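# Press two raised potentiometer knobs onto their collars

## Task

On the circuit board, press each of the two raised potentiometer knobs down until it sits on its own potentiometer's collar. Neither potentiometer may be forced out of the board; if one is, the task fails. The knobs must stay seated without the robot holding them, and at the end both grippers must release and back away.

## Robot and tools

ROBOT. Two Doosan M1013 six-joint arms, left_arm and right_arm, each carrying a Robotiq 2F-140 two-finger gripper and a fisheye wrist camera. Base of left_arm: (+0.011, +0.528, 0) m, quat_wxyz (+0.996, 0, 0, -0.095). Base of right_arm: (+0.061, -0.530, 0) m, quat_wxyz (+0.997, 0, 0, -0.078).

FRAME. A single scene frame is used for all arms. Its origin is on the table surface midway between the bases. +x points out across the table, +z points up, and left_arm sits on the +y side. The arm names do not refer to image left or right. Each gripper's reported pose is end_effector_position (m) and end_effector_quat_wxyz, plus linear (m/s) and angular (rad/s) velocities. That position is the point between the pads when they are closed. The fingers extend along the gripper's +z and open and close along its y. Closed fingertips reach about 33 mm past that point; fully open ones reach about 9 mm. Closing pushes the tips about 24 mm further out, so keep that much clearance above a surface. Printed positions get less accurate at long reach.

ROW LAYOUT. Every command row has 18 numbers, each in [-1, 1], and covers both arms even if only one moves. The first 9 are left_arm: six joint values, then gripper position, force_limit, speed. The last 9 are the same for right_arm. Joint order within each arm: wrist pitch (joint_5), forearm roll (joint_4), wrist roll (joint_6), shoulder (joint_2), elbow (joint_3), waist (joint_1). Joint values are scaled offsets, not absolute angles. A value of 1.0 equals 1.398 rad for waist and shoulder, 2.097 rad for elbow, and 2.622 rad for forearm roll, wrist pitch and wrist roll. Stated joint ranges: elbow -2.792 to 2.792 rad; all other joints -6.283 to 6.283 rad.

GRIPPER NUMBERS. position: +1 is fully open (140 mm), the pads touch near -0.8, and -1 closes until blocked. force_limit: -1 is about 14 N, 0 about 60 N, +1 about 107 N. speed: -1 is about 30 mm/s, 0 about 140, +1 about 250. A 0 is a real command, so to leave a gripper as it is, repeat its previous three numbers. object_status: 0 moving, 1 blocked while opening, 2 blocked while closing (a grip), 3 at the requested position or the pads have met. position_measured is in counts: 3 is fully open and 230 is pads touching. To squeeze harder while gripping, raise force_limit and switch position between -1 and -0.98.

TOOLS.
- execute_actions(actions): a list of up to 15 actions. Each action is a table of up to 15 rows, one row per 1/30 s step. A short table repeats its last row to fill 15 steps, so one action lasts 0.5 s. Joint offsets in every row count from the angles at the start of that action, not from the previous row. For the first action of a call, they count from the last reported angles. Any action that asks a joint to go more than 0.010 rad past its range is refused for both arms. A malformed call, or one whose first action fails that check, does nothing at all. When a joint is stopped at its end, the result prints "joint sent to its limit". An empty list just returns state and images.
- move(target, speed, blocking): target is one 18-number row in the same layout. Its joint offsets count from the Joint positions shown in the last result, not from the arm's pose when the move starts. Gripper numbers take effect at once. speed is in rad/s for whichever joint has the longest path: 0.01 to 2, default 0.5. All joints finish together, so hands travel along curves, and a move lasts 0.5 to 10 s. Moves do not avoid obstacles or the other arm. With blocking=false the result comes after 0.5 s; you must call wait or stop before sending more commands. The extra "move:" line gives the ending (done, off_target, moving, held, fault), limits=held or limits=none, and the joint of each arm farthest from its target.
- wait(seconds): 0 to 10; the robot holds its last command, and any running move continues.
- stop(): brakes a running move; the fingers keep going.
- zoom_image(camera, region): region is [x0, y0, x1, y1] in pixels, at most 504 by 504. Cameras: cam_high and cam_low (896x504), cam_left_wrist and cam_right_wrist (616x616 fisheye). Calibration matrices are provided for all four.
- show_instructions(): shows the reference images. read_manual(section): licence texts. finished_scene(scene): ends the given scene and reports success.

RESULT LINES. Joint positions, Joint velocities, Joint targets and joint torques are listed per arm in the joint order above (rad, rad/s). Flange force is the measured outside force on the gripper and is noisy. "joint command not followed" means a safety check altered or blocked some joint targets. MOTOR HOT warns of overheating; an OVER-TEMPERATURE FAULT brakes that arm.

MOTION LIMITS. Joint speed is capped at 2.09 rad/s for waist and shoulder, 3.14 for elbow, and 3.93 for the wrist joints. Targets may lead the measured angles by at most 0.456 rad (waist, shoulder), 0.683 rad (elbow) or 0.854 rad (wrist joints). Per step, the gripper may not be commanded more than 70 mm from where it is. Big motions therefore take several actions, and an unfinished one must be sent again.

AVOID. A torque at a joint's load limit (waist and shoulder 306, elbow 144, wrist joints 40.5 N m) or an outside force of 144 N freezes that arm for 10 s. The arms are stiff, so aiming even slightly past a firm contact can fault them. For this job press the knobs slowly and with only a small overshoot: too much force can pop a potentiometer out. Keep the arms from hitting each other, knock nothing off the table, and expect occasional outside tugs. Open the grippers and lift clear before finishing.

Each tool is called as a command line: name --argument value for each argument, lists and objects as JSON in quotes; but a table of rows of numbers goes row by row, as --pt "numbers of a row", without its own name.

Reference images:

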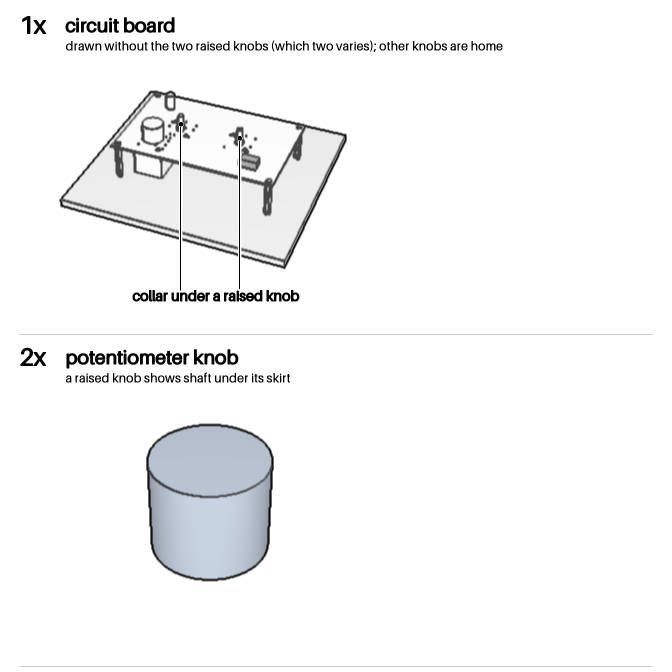

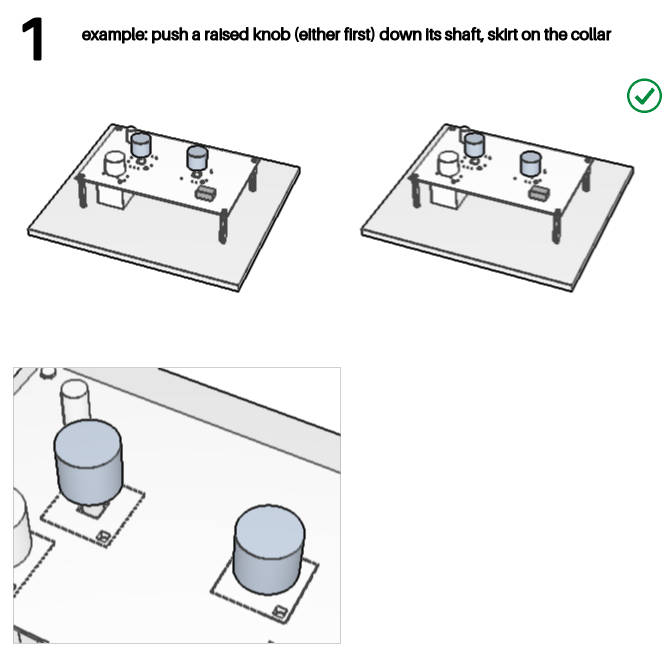

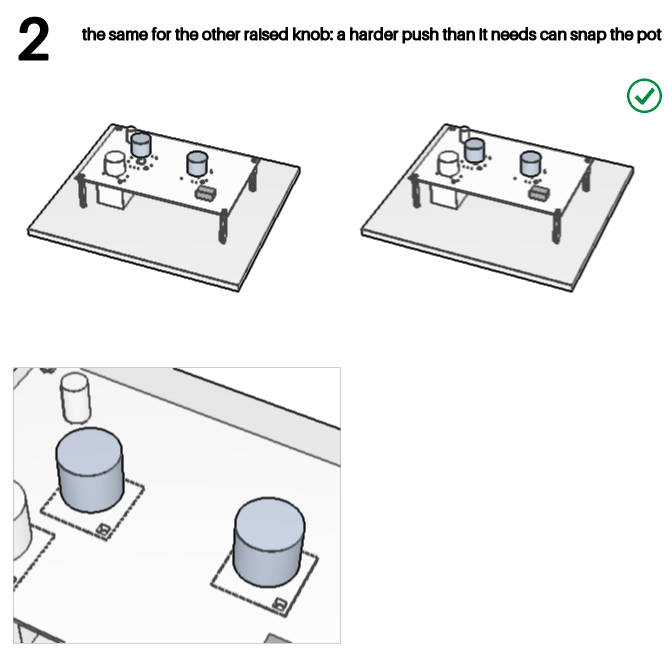

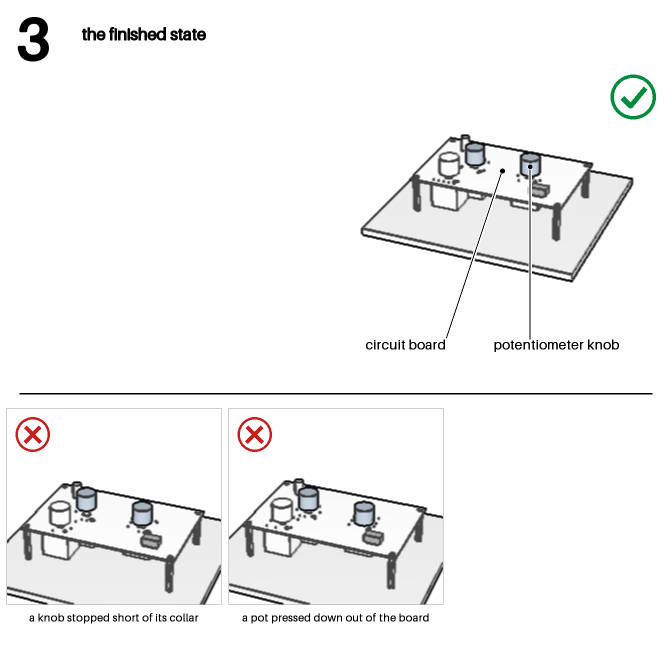

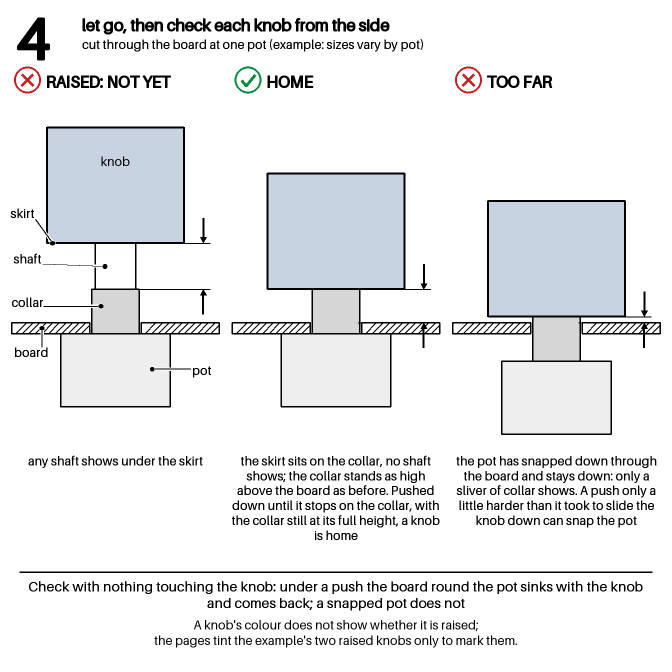

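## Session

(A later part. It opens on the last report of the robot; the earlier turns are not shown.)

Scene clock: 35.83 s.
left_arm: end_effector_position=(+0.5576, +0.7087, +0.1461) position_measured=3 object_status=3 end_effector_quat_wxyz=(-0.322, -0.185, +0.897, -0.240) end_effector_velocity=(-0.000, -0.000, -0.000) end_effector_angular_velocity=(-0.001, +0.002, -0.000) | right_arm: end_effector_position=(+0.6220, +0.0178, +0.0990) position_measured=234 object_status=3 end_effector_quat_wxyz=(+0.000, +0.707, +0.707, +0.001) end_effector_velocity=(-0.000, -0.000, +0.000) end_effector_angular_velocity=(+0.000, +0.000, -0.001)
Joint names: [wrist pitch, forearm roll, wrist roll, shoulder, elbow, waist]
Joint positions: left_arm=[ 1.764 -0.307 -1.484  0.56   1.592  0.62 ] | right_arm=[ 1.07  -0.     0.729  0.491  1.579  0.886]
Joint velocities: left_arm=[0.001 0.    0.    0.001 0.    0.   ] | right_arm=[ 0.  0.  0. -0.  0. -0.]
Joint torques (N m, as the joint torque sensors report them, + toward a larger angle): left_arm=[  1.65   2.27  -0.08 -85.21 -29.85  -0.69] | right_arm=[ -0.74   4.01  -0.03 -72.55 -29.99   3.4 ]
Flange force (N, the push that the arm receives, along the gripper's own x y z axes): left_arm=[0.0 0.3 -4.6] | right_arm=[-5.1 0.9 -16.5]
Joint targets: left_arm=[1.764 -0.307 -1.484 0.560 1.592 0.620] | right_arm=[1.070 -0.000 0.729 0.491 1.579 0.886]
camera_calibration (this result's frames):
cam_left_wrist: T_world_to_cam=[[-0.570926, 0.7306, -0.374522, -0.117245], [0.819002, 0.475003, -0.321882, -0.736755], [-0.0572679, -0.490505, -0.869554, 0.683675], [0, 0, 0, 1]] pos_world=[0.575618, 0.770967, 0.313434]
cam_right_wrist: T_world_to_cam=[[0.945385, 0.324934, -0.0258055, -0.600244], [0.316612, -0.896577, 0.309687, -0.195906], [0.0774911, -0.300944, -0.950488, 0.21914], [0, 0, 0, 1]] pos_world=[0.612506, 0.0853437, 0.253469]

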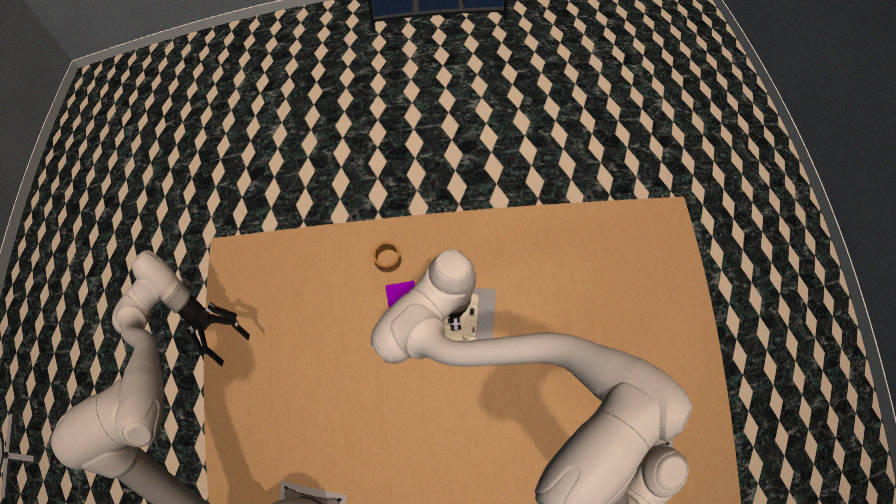

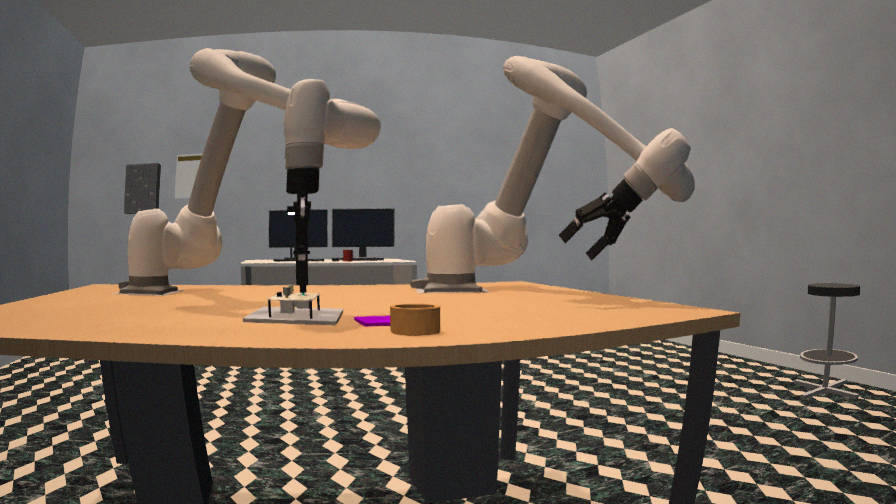

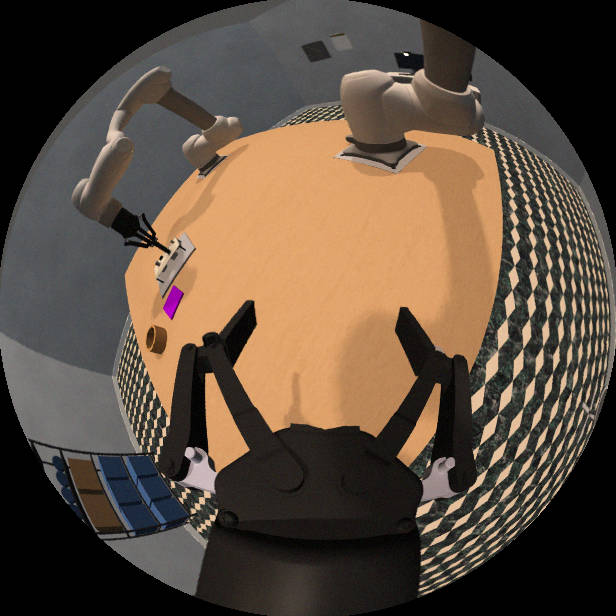

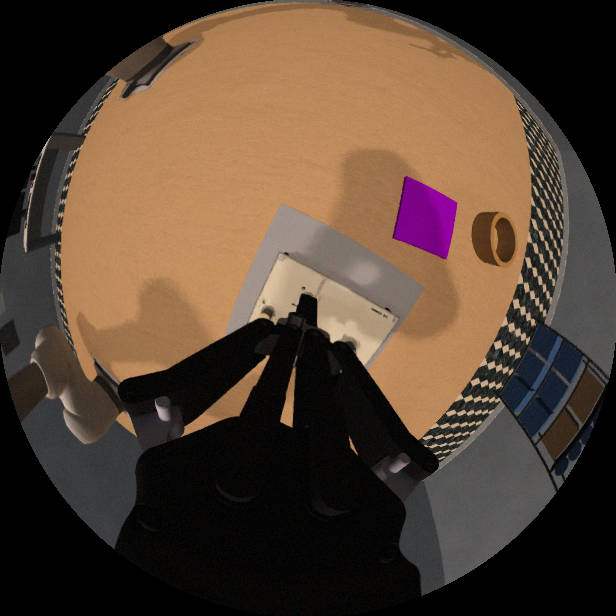

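move --target '[0,0,0,0,0,0,1,0,0, -0.00018,0,0,0.000161,0.000119,0,-1,0.5,1]' --speed 0.01

zoom_image --camera "cam_low" --region '[280, 270, 330, 310]'

Scene clock: 36.70 s.
left_arm: end_effector_position=(+0.5576, +0.7087, +0.1461) position_measured=3 object_status=3 end_effector_quat_wxyz=(-0.322, -0.185, +0.897, -0.240) end_effector_velocity=(+0.000, +0.001, +0.000) end_effector_angular_velocity=(+0.000, -0.001, +0.001) | right_arm: end_effector_position=(+0.6220, +0.0178, +0.0987) position_measured=234 object_status=3 end_effector_quat_wxyz=(+0.000, +0.707, +0.707, +0.001) end_effector_velocity=(-0.000, -0.000, -0.000) end_effector_angular_velocity=(-0.001, +0.001, +0.001)
Joint names: [wrist pitch, forearm roll, wrist roll, shoulder, elbow, waist]
Joint positions: left_arm=[ 1.764 -0.307 -1.484  0.56   1.592  0.62 ] | right_arm=[ 1.07  -0.     0.729  0.491  1.579  0.886]
Joint velocities: left_arm=[ 0.001 -0.    -0.     0.    -0.001  0.001] | right_arm=[ 0.001  0.    -0.001  0.     0.     0.   ]
Joint torques (N m, as the joint torque sensors report them, + toward a larger angle): left_arm=[  1.7    2.29   0.03 -83.89 -29.6   -0.38] | right_arm=[ -0.67   3.84   0.04 -77.09 -29.38   4.46]
Flange force (N, the push that the arm receives, along the gripper's own x y z axes): left_arm=[2.0 -0.6 -5.0] | right_arm=[-0.7 7.5 -13.3]
Joint targets: left_arm=[1.764 -0.307 -1.484 0.560 1.592 0.620] | right_arm=[1.070 -0.000 0.729 0.491 1.580 0.886]
move: done; limits=none; left_arm: farthest joint: the waist, 0.000 radians from its target (0.000 radians at the start); right_arm: farthest joint: the waist, 0.000 radians from its target (0.000 radians at the start)
camera_calibration (this result's frames):
cam_left_wrist: T_world_to_cam=[[-0.570926, 0.7306, -0.374522, -0.117245], [0.819002, 0.475003, -0.321882, -0.736755], [-0.057268, -0.490506, -0.869554, 0.683676], [0, 0, 0, 1]] pos_world=[0.575618, 0.770967, 0.313434]
cam_right_wrist: T_world_to_cam=[[0.945385, 0.324934, -0.0258074, -0.600247], [0.316612, -0.896577, 0.309688, -0.195816], [0.0774896, -0.300945, -0.950488, 0.218859], [0, 0, 0, 1]] pos_world=[0.612503, 0.0853408, 0.253174]

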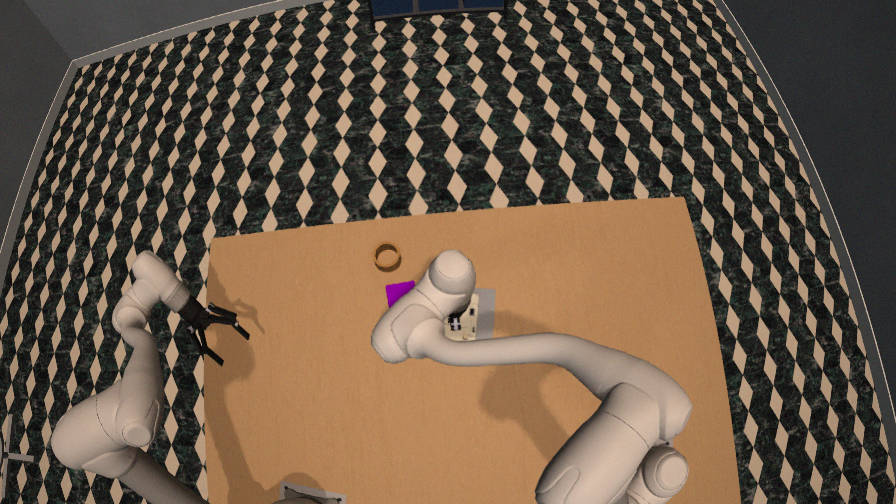

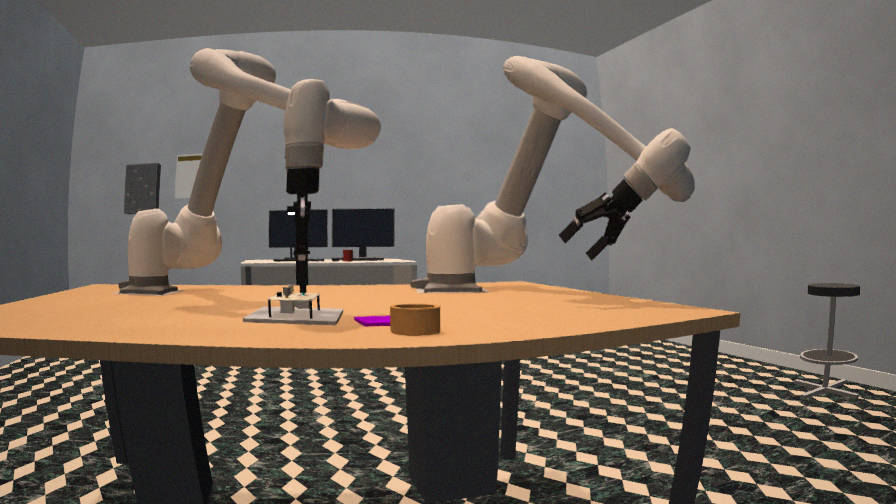

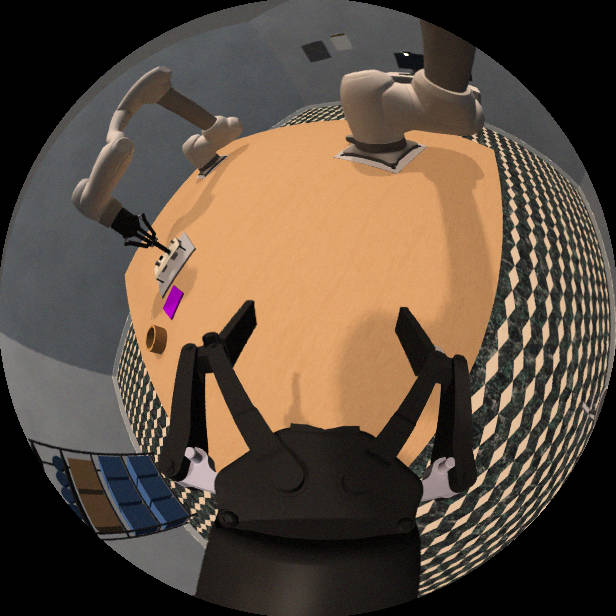

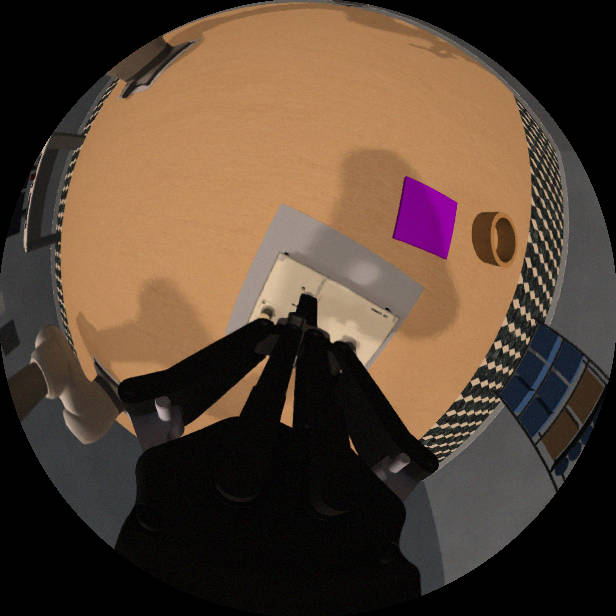

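Region (280, 270, 330, 310) of cam_low's 896x504 image, scaled by 10.080, with more detail than that image has; it fills the top 403 rows of this view, and the rest is white.

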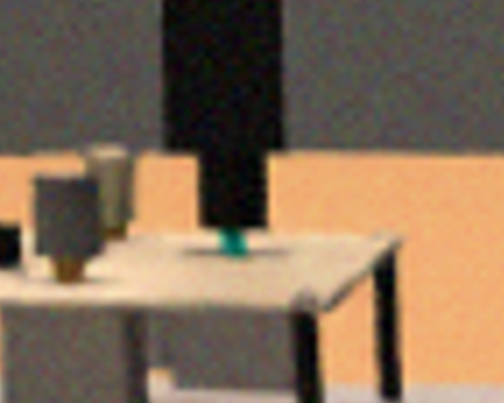

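move --target '[0,0,0,0,0,0,1,0,0, -0.000603,0,0,0.0005365,0.0003963,0,-1,0.5,1]' --speed 0.01

move --target '[0,0,0,0,0,0,1,0,0, -0.000603,0,0,0.0005365,0.0003963,0,-1,0.5,1]' --speed 0.01

zoom_image --camera "cam_low" --region '[280, 270, 330, 310]'

Scene clock: 37.63 s.
left_arm: end_effector_position=(+0.5576, +0.7087, +0.1461) position_measured=3 object_status=3 end_effector_quat_wxyz=(-0.322, -0.185, +0.897, -0.240) end_effector_velocity=(-0.000, -0.001, -0.000) end_effector_angular_velocity=(+0.000, -0.000, -0.001) | right_arm: end_effector_position=(+0.6220, +0.0177, +0.0977) position_measured=234 object_status=3 end_effector_quat_wxyz=(+0.000, +0.707, +0.707, +0.001) end_effector_velocity=(+0.001, -0.000, -0.000) end_effector_angular_velocity=(-0.001, -0.002, +0.001)
Joint names: [wrist pitch, forearm roll, wrist roll, shoulder, elbow, waist]
Joint positions: left_arm=[ 1.764 -0.307 -1.484  0.56   1.592  0.62 ] | right_arm=[ 1.068 -0.     0.729  0.492  1.58   0.886]
Joint velocities: left_arm=[-0.001  0.     0.    -0.001  0.001 -0.001] | right_arm=[-0.001 -0.002  0.    -0.     0.    -0.   ]
Joint torques (N m, as the joint torque sensors report them, + toward a larger angle): left_arm=[  1.69   2.4   -0.02 -83.95 -29.4   -0.53] | right_arm=[ -0.44   4.33   0.18 -74.69 -28.41   4.11]
Flange force (N, the push that the arm receives, along the gripper's own x y z axes): left_arm=[1.8 -1.0 -5.2] | right_arm=[-1.7 6.1 -15.6]
Joint targets: left_arm=[1.764 -0.307 -1.484 0.560 1.592 0.620] | right_arm=[1.068 -0.000 0.729 0.492 1.580 0.886]
move: done; limits=none; left_arm: farthest joint: the waist, 0.000 radians from its target (0.000 radians at the start); right_arm: farthest joint: the waist, 0.000 radians from its target (0.000 radians at the start)
camera_calibration (this result's frames):
cam_left_wrist: T_world_to_cam=[[-0.570926, 0.7306, -0.374522, -0.117245], [0.819002, 0.475003, -0.321882, -0.736755], [-0.057268, -0.490506, -0.869554, 0.683676], [0, 0, 0, 1]] pos_world=[0.575618, 0.770967, 0.313434]
cam_right_wrist: T_world_to_cam=[[0.945385, 0.324934, -0.0258069, -0.60026], [0.316612, -0.896577, 0.309687, -0.195517], [0.07749, -0.300944, -0.950488, 0.217922], [0, 0, 0, 1]] pos_world=[0.612493, 0.0853316, 0.252191]

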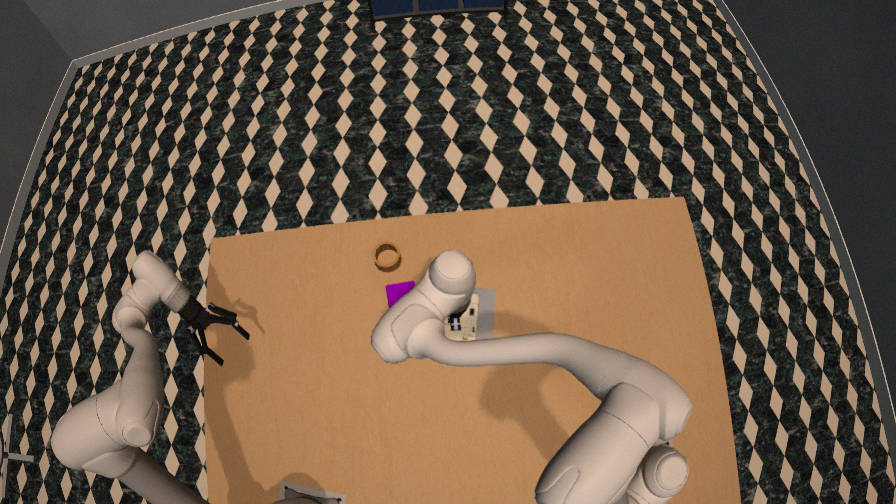

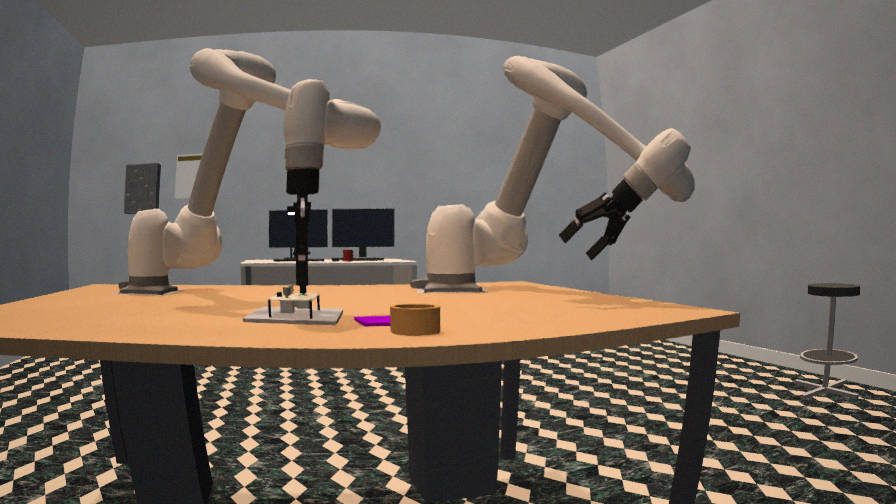

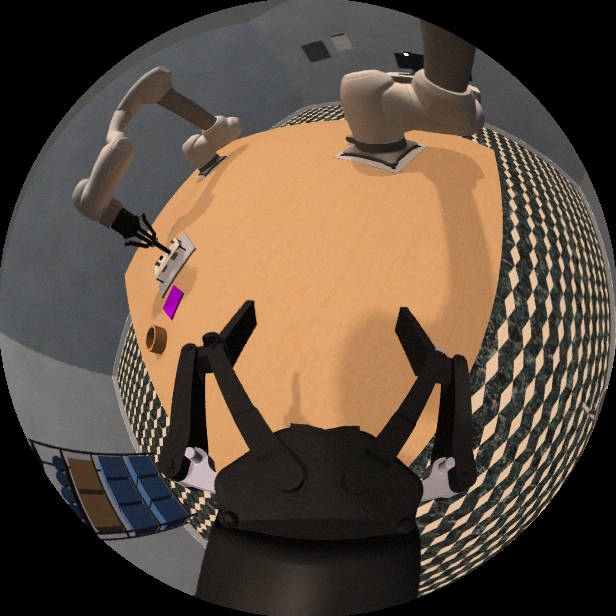

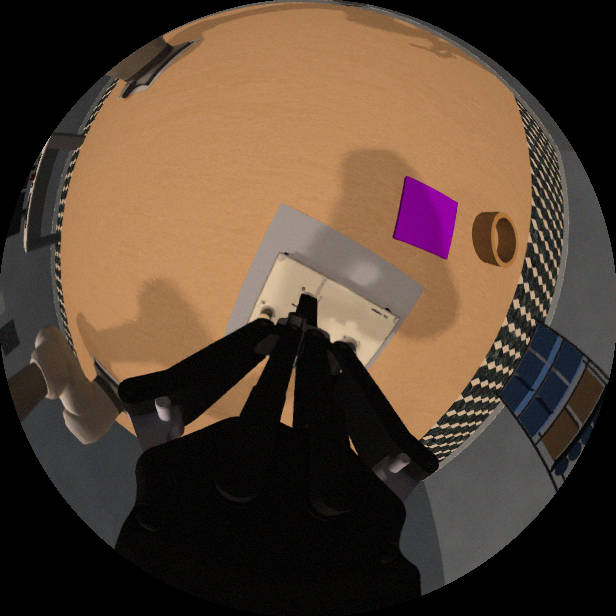

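Scene clock: 38.33 s.
left_arm: end_effector_position=(+0.5576, +0.7087, +0.1461) position_measured=3 object_status=3 end_effector_quat_wxyz=(-0.322, -0.185, +0.897, -0.240) end_effector_velocity=(+0.000, -0.001, -0.000) end_effector_angular_velocity=(+0.001, +0.000, -0.001) | right_arm: end_effector_position=(+0.6220, +0.0177, +0.0967) position_measured=234 object_status=3 end_effector_quat_wxyz=(+0.000, +0.707, +0.707, +0.001) end_effector_velocity=(-0.000, -0.000, -0.000) end_effector_angular_velocity=(-0.001, +0.001, +0.001)
Joint names: [wrist pitch, forearm roll, wrist roll, shoulder, elbow, waist]
Joint positions: left_arm=[ 1.764 -0.307 -1.484  0.56   1.592  0.62 ] | right_arm=[ 1.067 -0.     0.729  0.493  1.581  0.886]
Joint velocities: left_arm=[-0.001  0.    -0.001 -0.     0.001 -0.002] | right_arm=[ 0.    -0.    -0.001  0.     0.001  0.   ]
Joint torques (N m, as the joint torque sensors report them, + toward a larger angle): left_arm=[  1.63   2.31  -0.03 -84.57 -29.77  -0.38] | right_arm=[ -0.78   3.74   0.34 -73.91 -28.21   1.7 ]
Flange force (N, the push that the arm receives, along the gripper's own x y z axes): left_arm=[1.1 -1.0 -4.8] | right_arm=[0.2 3.9 -16.8]
Joint targets: left_arm=[1.764 -0.307 -1.484 0.560 1.592 0.620] | right_arm=[1.067 -0.000 0.729 0.493 1.581 0.886]
move: done; limits=none; left_arm: farthest joint: the waist, 0.000 radians from its target (0.000 radians at the start); right_arm: farthest joint: the waist, 0.000 radians from its target (0.000 radians at the start)
camera_calibration (this result's frames):
cam_left_wrist: T_world_to_cam=[[-0.570926, 0.7306, -0.374522, -0.117245], [0.819002, 0.475003, -0.321882, -0.736755], [-0.0572679, -0.490505, -0.869554, 0.683675], [0, 0, 0, 1]] pos_world=[0.575618, 0.770967, 0.313434]
cam_right_wrist: T_world_to_cam=[[0.945385, 0.324934, -0.0258064, -0.600271], [0.316612, -0.896577, 0.309687, -0.195218], [0.0774904, -0.300944, -0.950488, 0.216985], [0, 0, 0, 1]] pos_world=[0.612481, 0.0853213, 0.251208]

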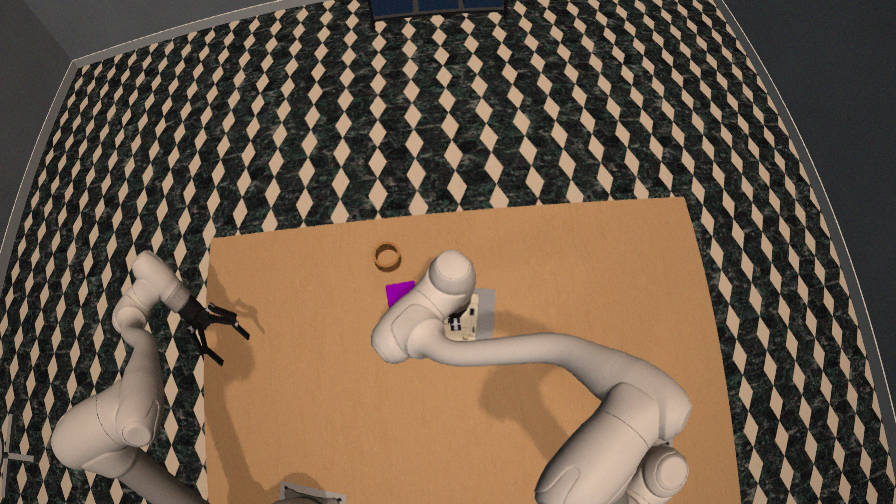

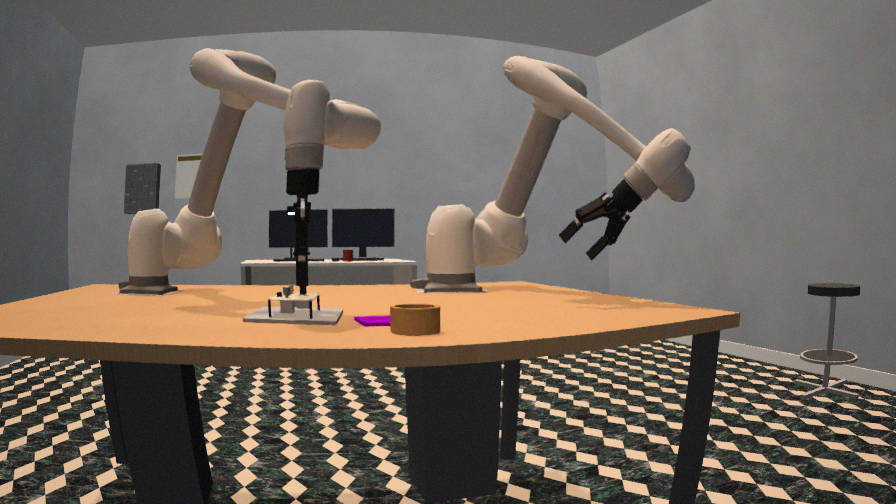

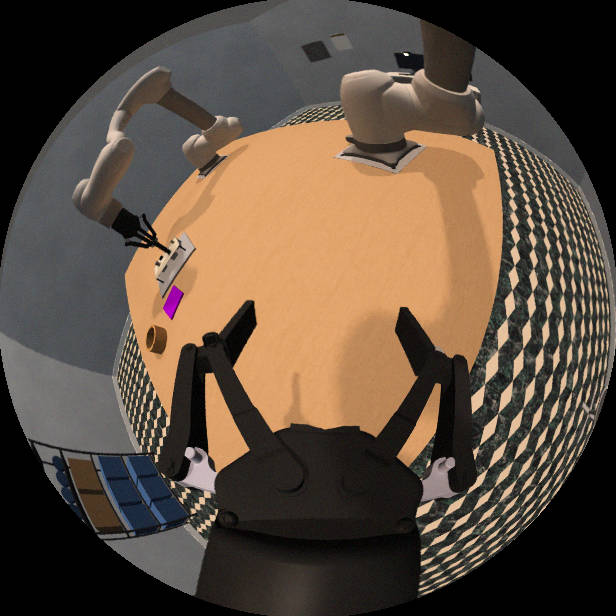

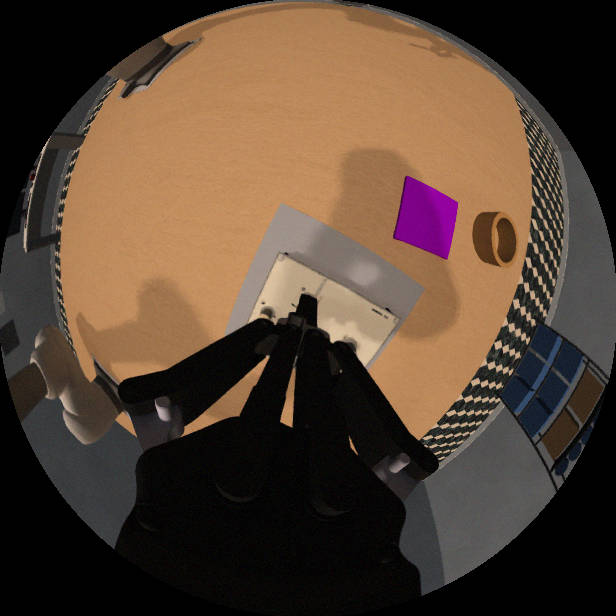

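Region (280, 270, 330, 310) of cam_low's 896x504 image, scaled by 10.080, with more detail than that image has; it fills the top 403 rows of this view, and the rest is white.

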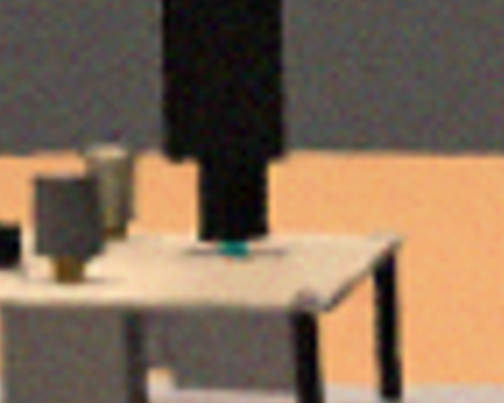

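move --target '[0,0,0,0,0,0,1,0,0, -0.000603,0,0,0.0005365,0.0003963,0,-1,0.5,1]' --speed 0.01

zoom_image --camera "cam_low" --region '[280, 270, 330, 310]'

Scene clock: 39.60 s.
left_arm: end_effector_position=(+0.5576, +0.7087, +0.1461) position_measured=3 object_status=3 end_effector_quat_wxyz=(-0.322, -0.185, +0.897, -0.240) end_effector_velocity=(-0.000, -0.000, +0.000) end_effector_angular_velocity=(-0.000, +0.000, -0.001) | right_arm: end_effector_position=(+0.6219, +0.0177, +0.0957) position_measured=234 object_status=3 end_effector_quat_wxyz=(+0.000, +0.707, +0.707, +0.001) end_effector_velocity=(+0.000, +0.000, +0.000) end_effector_angular_velocity=(+0.001, -0.001, -0.000)
Joint names: [wrist pitch, forearm roll, wrist roll, shoulder, elbow, waist]
Joint positions: left_arm=[ 1.764 -0.307 -1.484  0.56   1.592  0.62 ] | right_arm=[ 1.065 -0.     0.729  0.493  1.582  0.886]
Joint velocities: left_arm=[ 0. -0.  0. -0.  0. -0.] | right_arm=[-0.  0.  0. -0. -0. -0.]
Joint torques (N m, as the joint torque sensors report them, + toward a larger angle): left_arm=[  1.71   2.36  -0.07 -85.46 -29.73  -1.04] | right_arm=[ -0.48   4.08  -0.15 -75.65 -29.41   3.04]
Flange force (N, the push that the arm receives, along the gripper's own x y z axes): left_arm=[-0.2 0.6 -5.1] | right_arm=[-1.0 4.2 -14.1]
Joint targets: left_arm=[1.764 -0.307 -1.484 0.560 1.592 0.620] | right_arm=[1.065 -0.000 0.729 0.493 1.582 0.886]
move: done; limits=none; left_arm: farthest joint: the waist, 0.000 radians from its target (0.000 radians at the start); right_arm: farthest joint: the waist, 0.000 radians from its target (0.000 radians at the start)
camera_calibration (this result's frames):
cam_left_wrist: T_world_to_cam=[[-0.570926, 0.7306, -0.374522, -0.117245], [0.819002, 0.475003, -0.321882, -0.736755], [-0.057268, -0.490505, -0.869554, 0.683675], [0, 0, 0, 1]] pos_world=[0.575618, 0.770967, 0.313434]
cam_right_wrist: T_world_to_cam=[[0.945385, 0.324934, -0.0258059, -0.600282], [0.316612, -0.896577, 0.309687, -0.194919], [0.0774907, -0.300944, -0.950488, 0.216049], [0, 0, 0, 1]] pos_world=[0.612469, 0.0853104, 0.250225]

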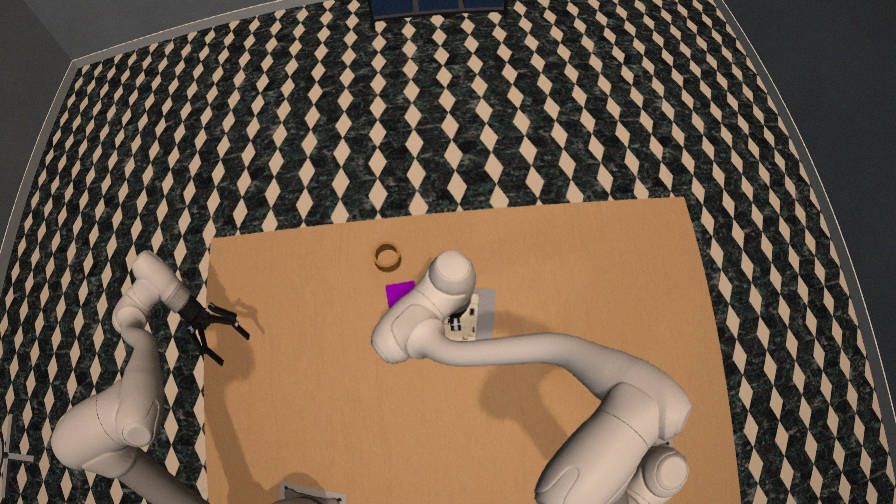

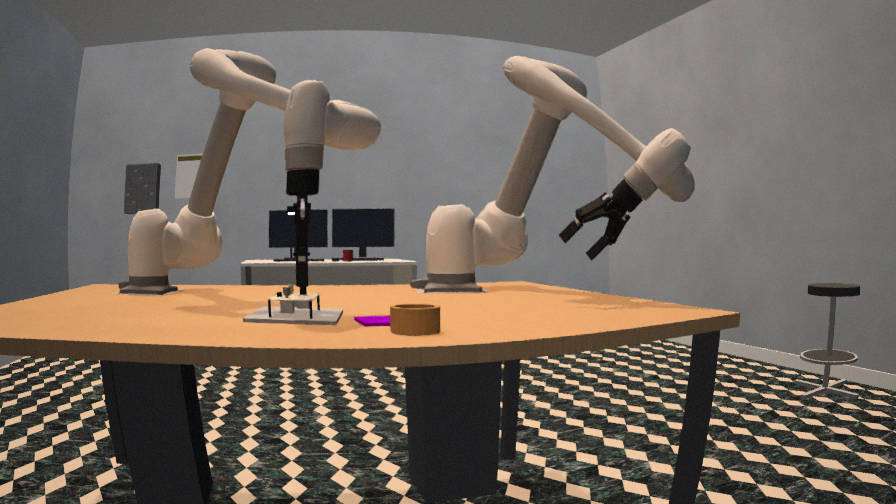

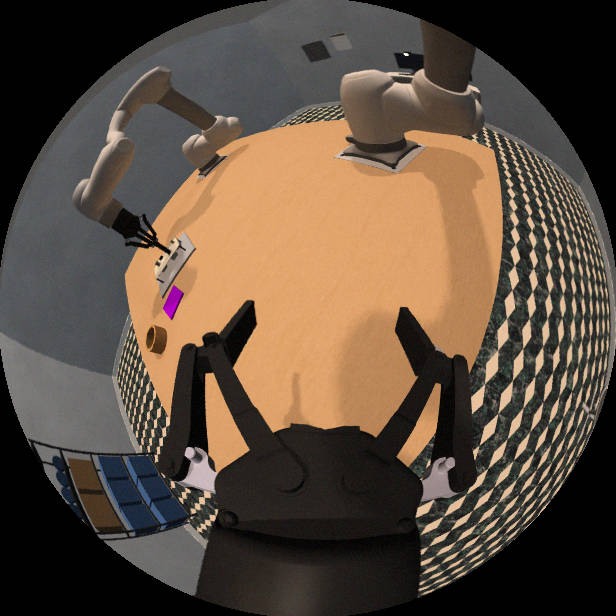

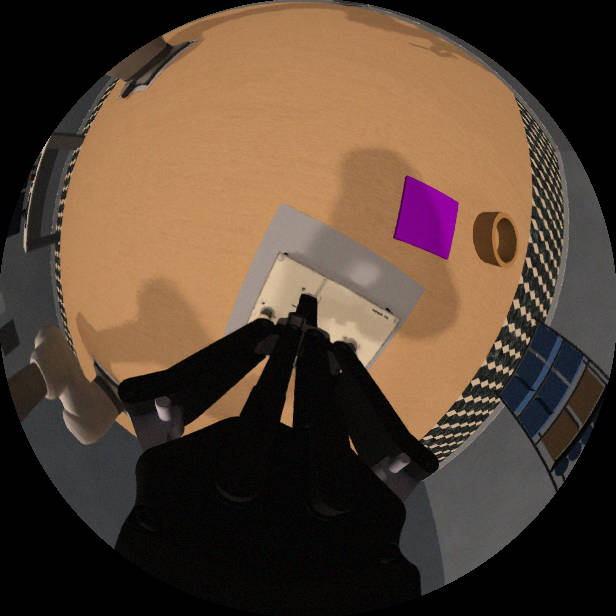

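Region (280, 270, 330, 310) of cam_low's 896x504 image, scaled by 10.080, with more detail than that image has; it fills the top 403 rows of this view, and the rest is white.

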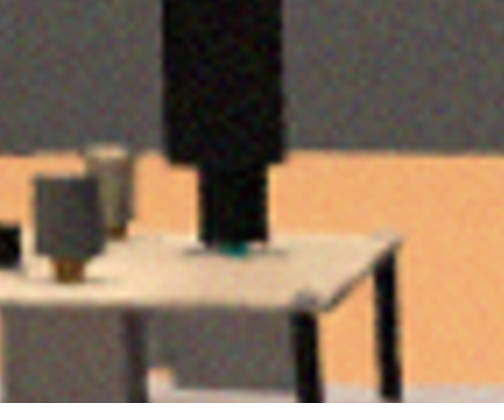

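move --target '[0,0,0,0,0,0,1,0,0, 0.002713,0,0,-0.002414,-0.001783,0,-1,0.5,1]' --speed 0.02

zoom_image --camera "cam_low" --region '[280, 270, 330, 310]'

Scene clock: 40.57 s.
left_arm: end_effector_position=(+0.5576, +0.7087, +0.1461) position_measured=3 object_status=3 end_effector_quat_wxyz=(-0.322, -0.185, +0.897, -0.240) end_effector_velocity=(-0.000, -0.000, -0.000) end_effector_angular_velocity=(-0.000, +0.001, -0.000) | right_arm: end_effector_position=(+0.6220, +0.0178, +0.1001) position_measured=234 object_status=3 end_effector_quat_wxyz=(+0.000, +0.707, +0.707, +0.001) end_effector_velocity=(+0.000, +0.000, +0.001) end_effector_angular_velocity=(+0.001, -0.001, -0.000)
Joint names: [wrist pitch, forearm roll, wrist roll, shoulder, elbow, waist]
Joint positions: left_arm=[ 1.764 -0.307 -1.484  0.56   1.592  0.62 ] | right_arm=[ 1.072 -0.     0.729  0.49   1.578  0.886]
Joint velocities: left_arm=[-0.     0.    -0.    -0.     0.001 -0.   ] | right_arm=[ 0.001  0.    -0.    -0.001 -0.001 -0.   ]
Joint torques (N m, as the joint torque sensors report them, + toward a larger angle): left_arm=[  1.61   2.45   0.03 -84.77 -29.28  -0.66] | right_arm=[ -0.19   4.23  -0.2  -87.41 -37.56   3.26]
Flange force (N, the push that the arm receives, along the gripper's own x y z axes): left_arm=[0.4 -0.5 -5.9] | right_arm=[-2.3 3.2 2.1]
Joint targets: left_arm=[1.764 -0.307 -1.484 0.560 1.592 0.620] | right_arm=[1.072 -0.000 0.729 0.490 1.578 0.886]
move: done; limits=none; left_arm: farthest joint: the waist, 0.000 radians from its target (0.000 radians at the start); right_arm: farthest joint: the shoulder, 0.001 radians from its target (0.004 radians at the start)
camera_calibration (this result's frames):
cam_left_wrist: T_world_to_cam=[[-0.570926, 0.7306, -0.374523, -0.117245], [0.819002, 0.475003, -0.321882, -0.736755], [-0.0572678, -0.490506, -0.869554, 0.683676], [0, 0, 0, 1]] pos_world=[0.575618, 0.770967, 0.313434]
cam_right_wrist: T_world_to_cam=[[0.945383, 0.324933, -0.0258818, -0.600197], [0.316631, -0.89656, 0.309717, -0.196274], [0.0774325, -0.300996, -0.950477, 0.220247], [0, 0, 0, 1]] pos_world=[0.612508, 0.0853453, 0.254595]

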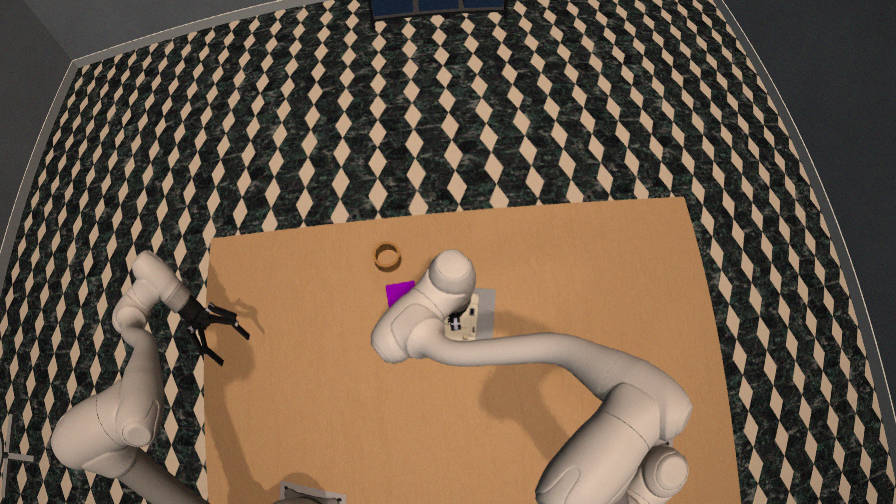

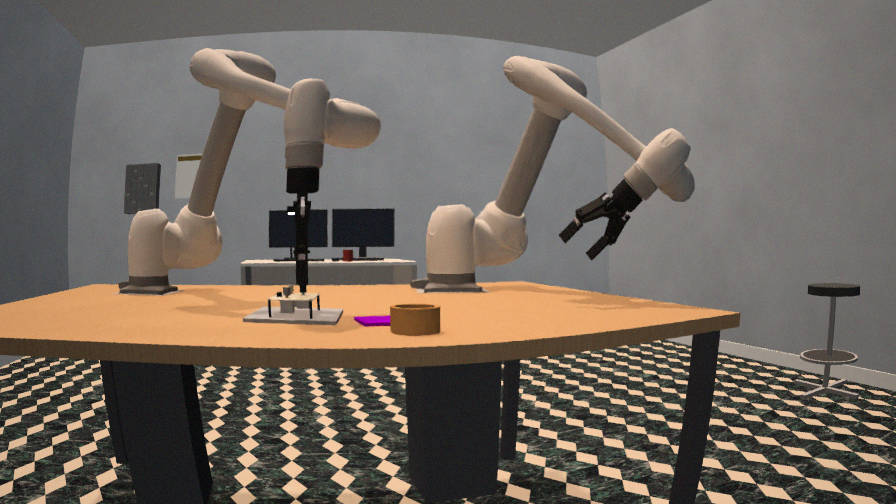

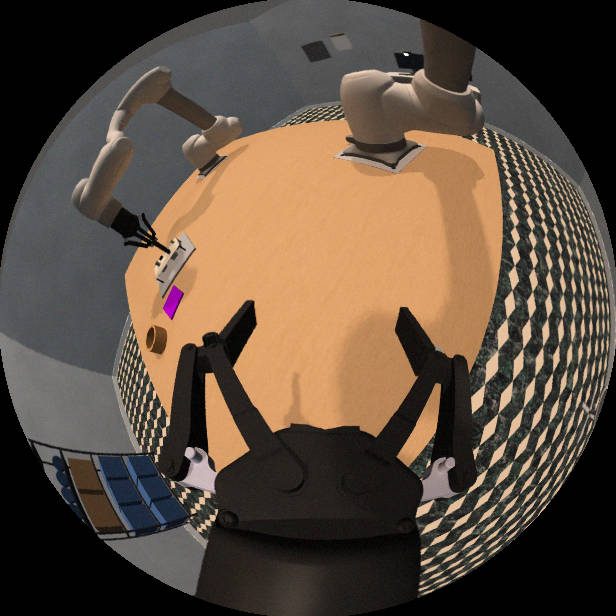

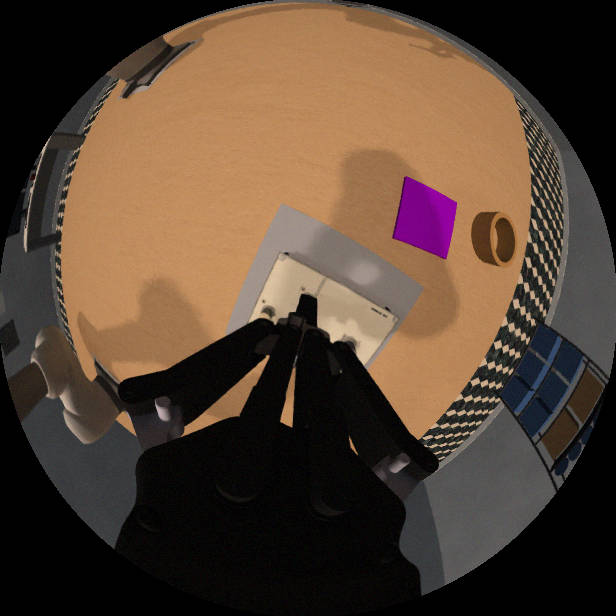

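Region (280, 270, 330, 310) of cam_low's 896x504 image, scaled by 10.080, with more detail than that image has; it fills the top 403 rows of this view, and the rest is white.

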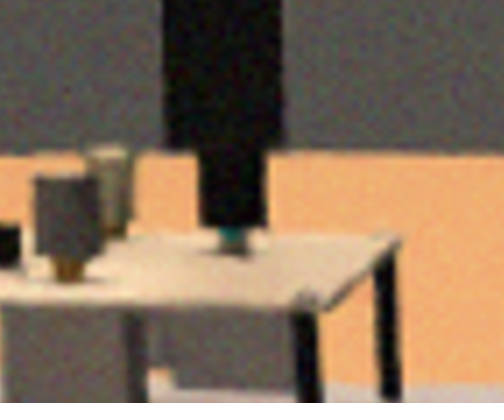

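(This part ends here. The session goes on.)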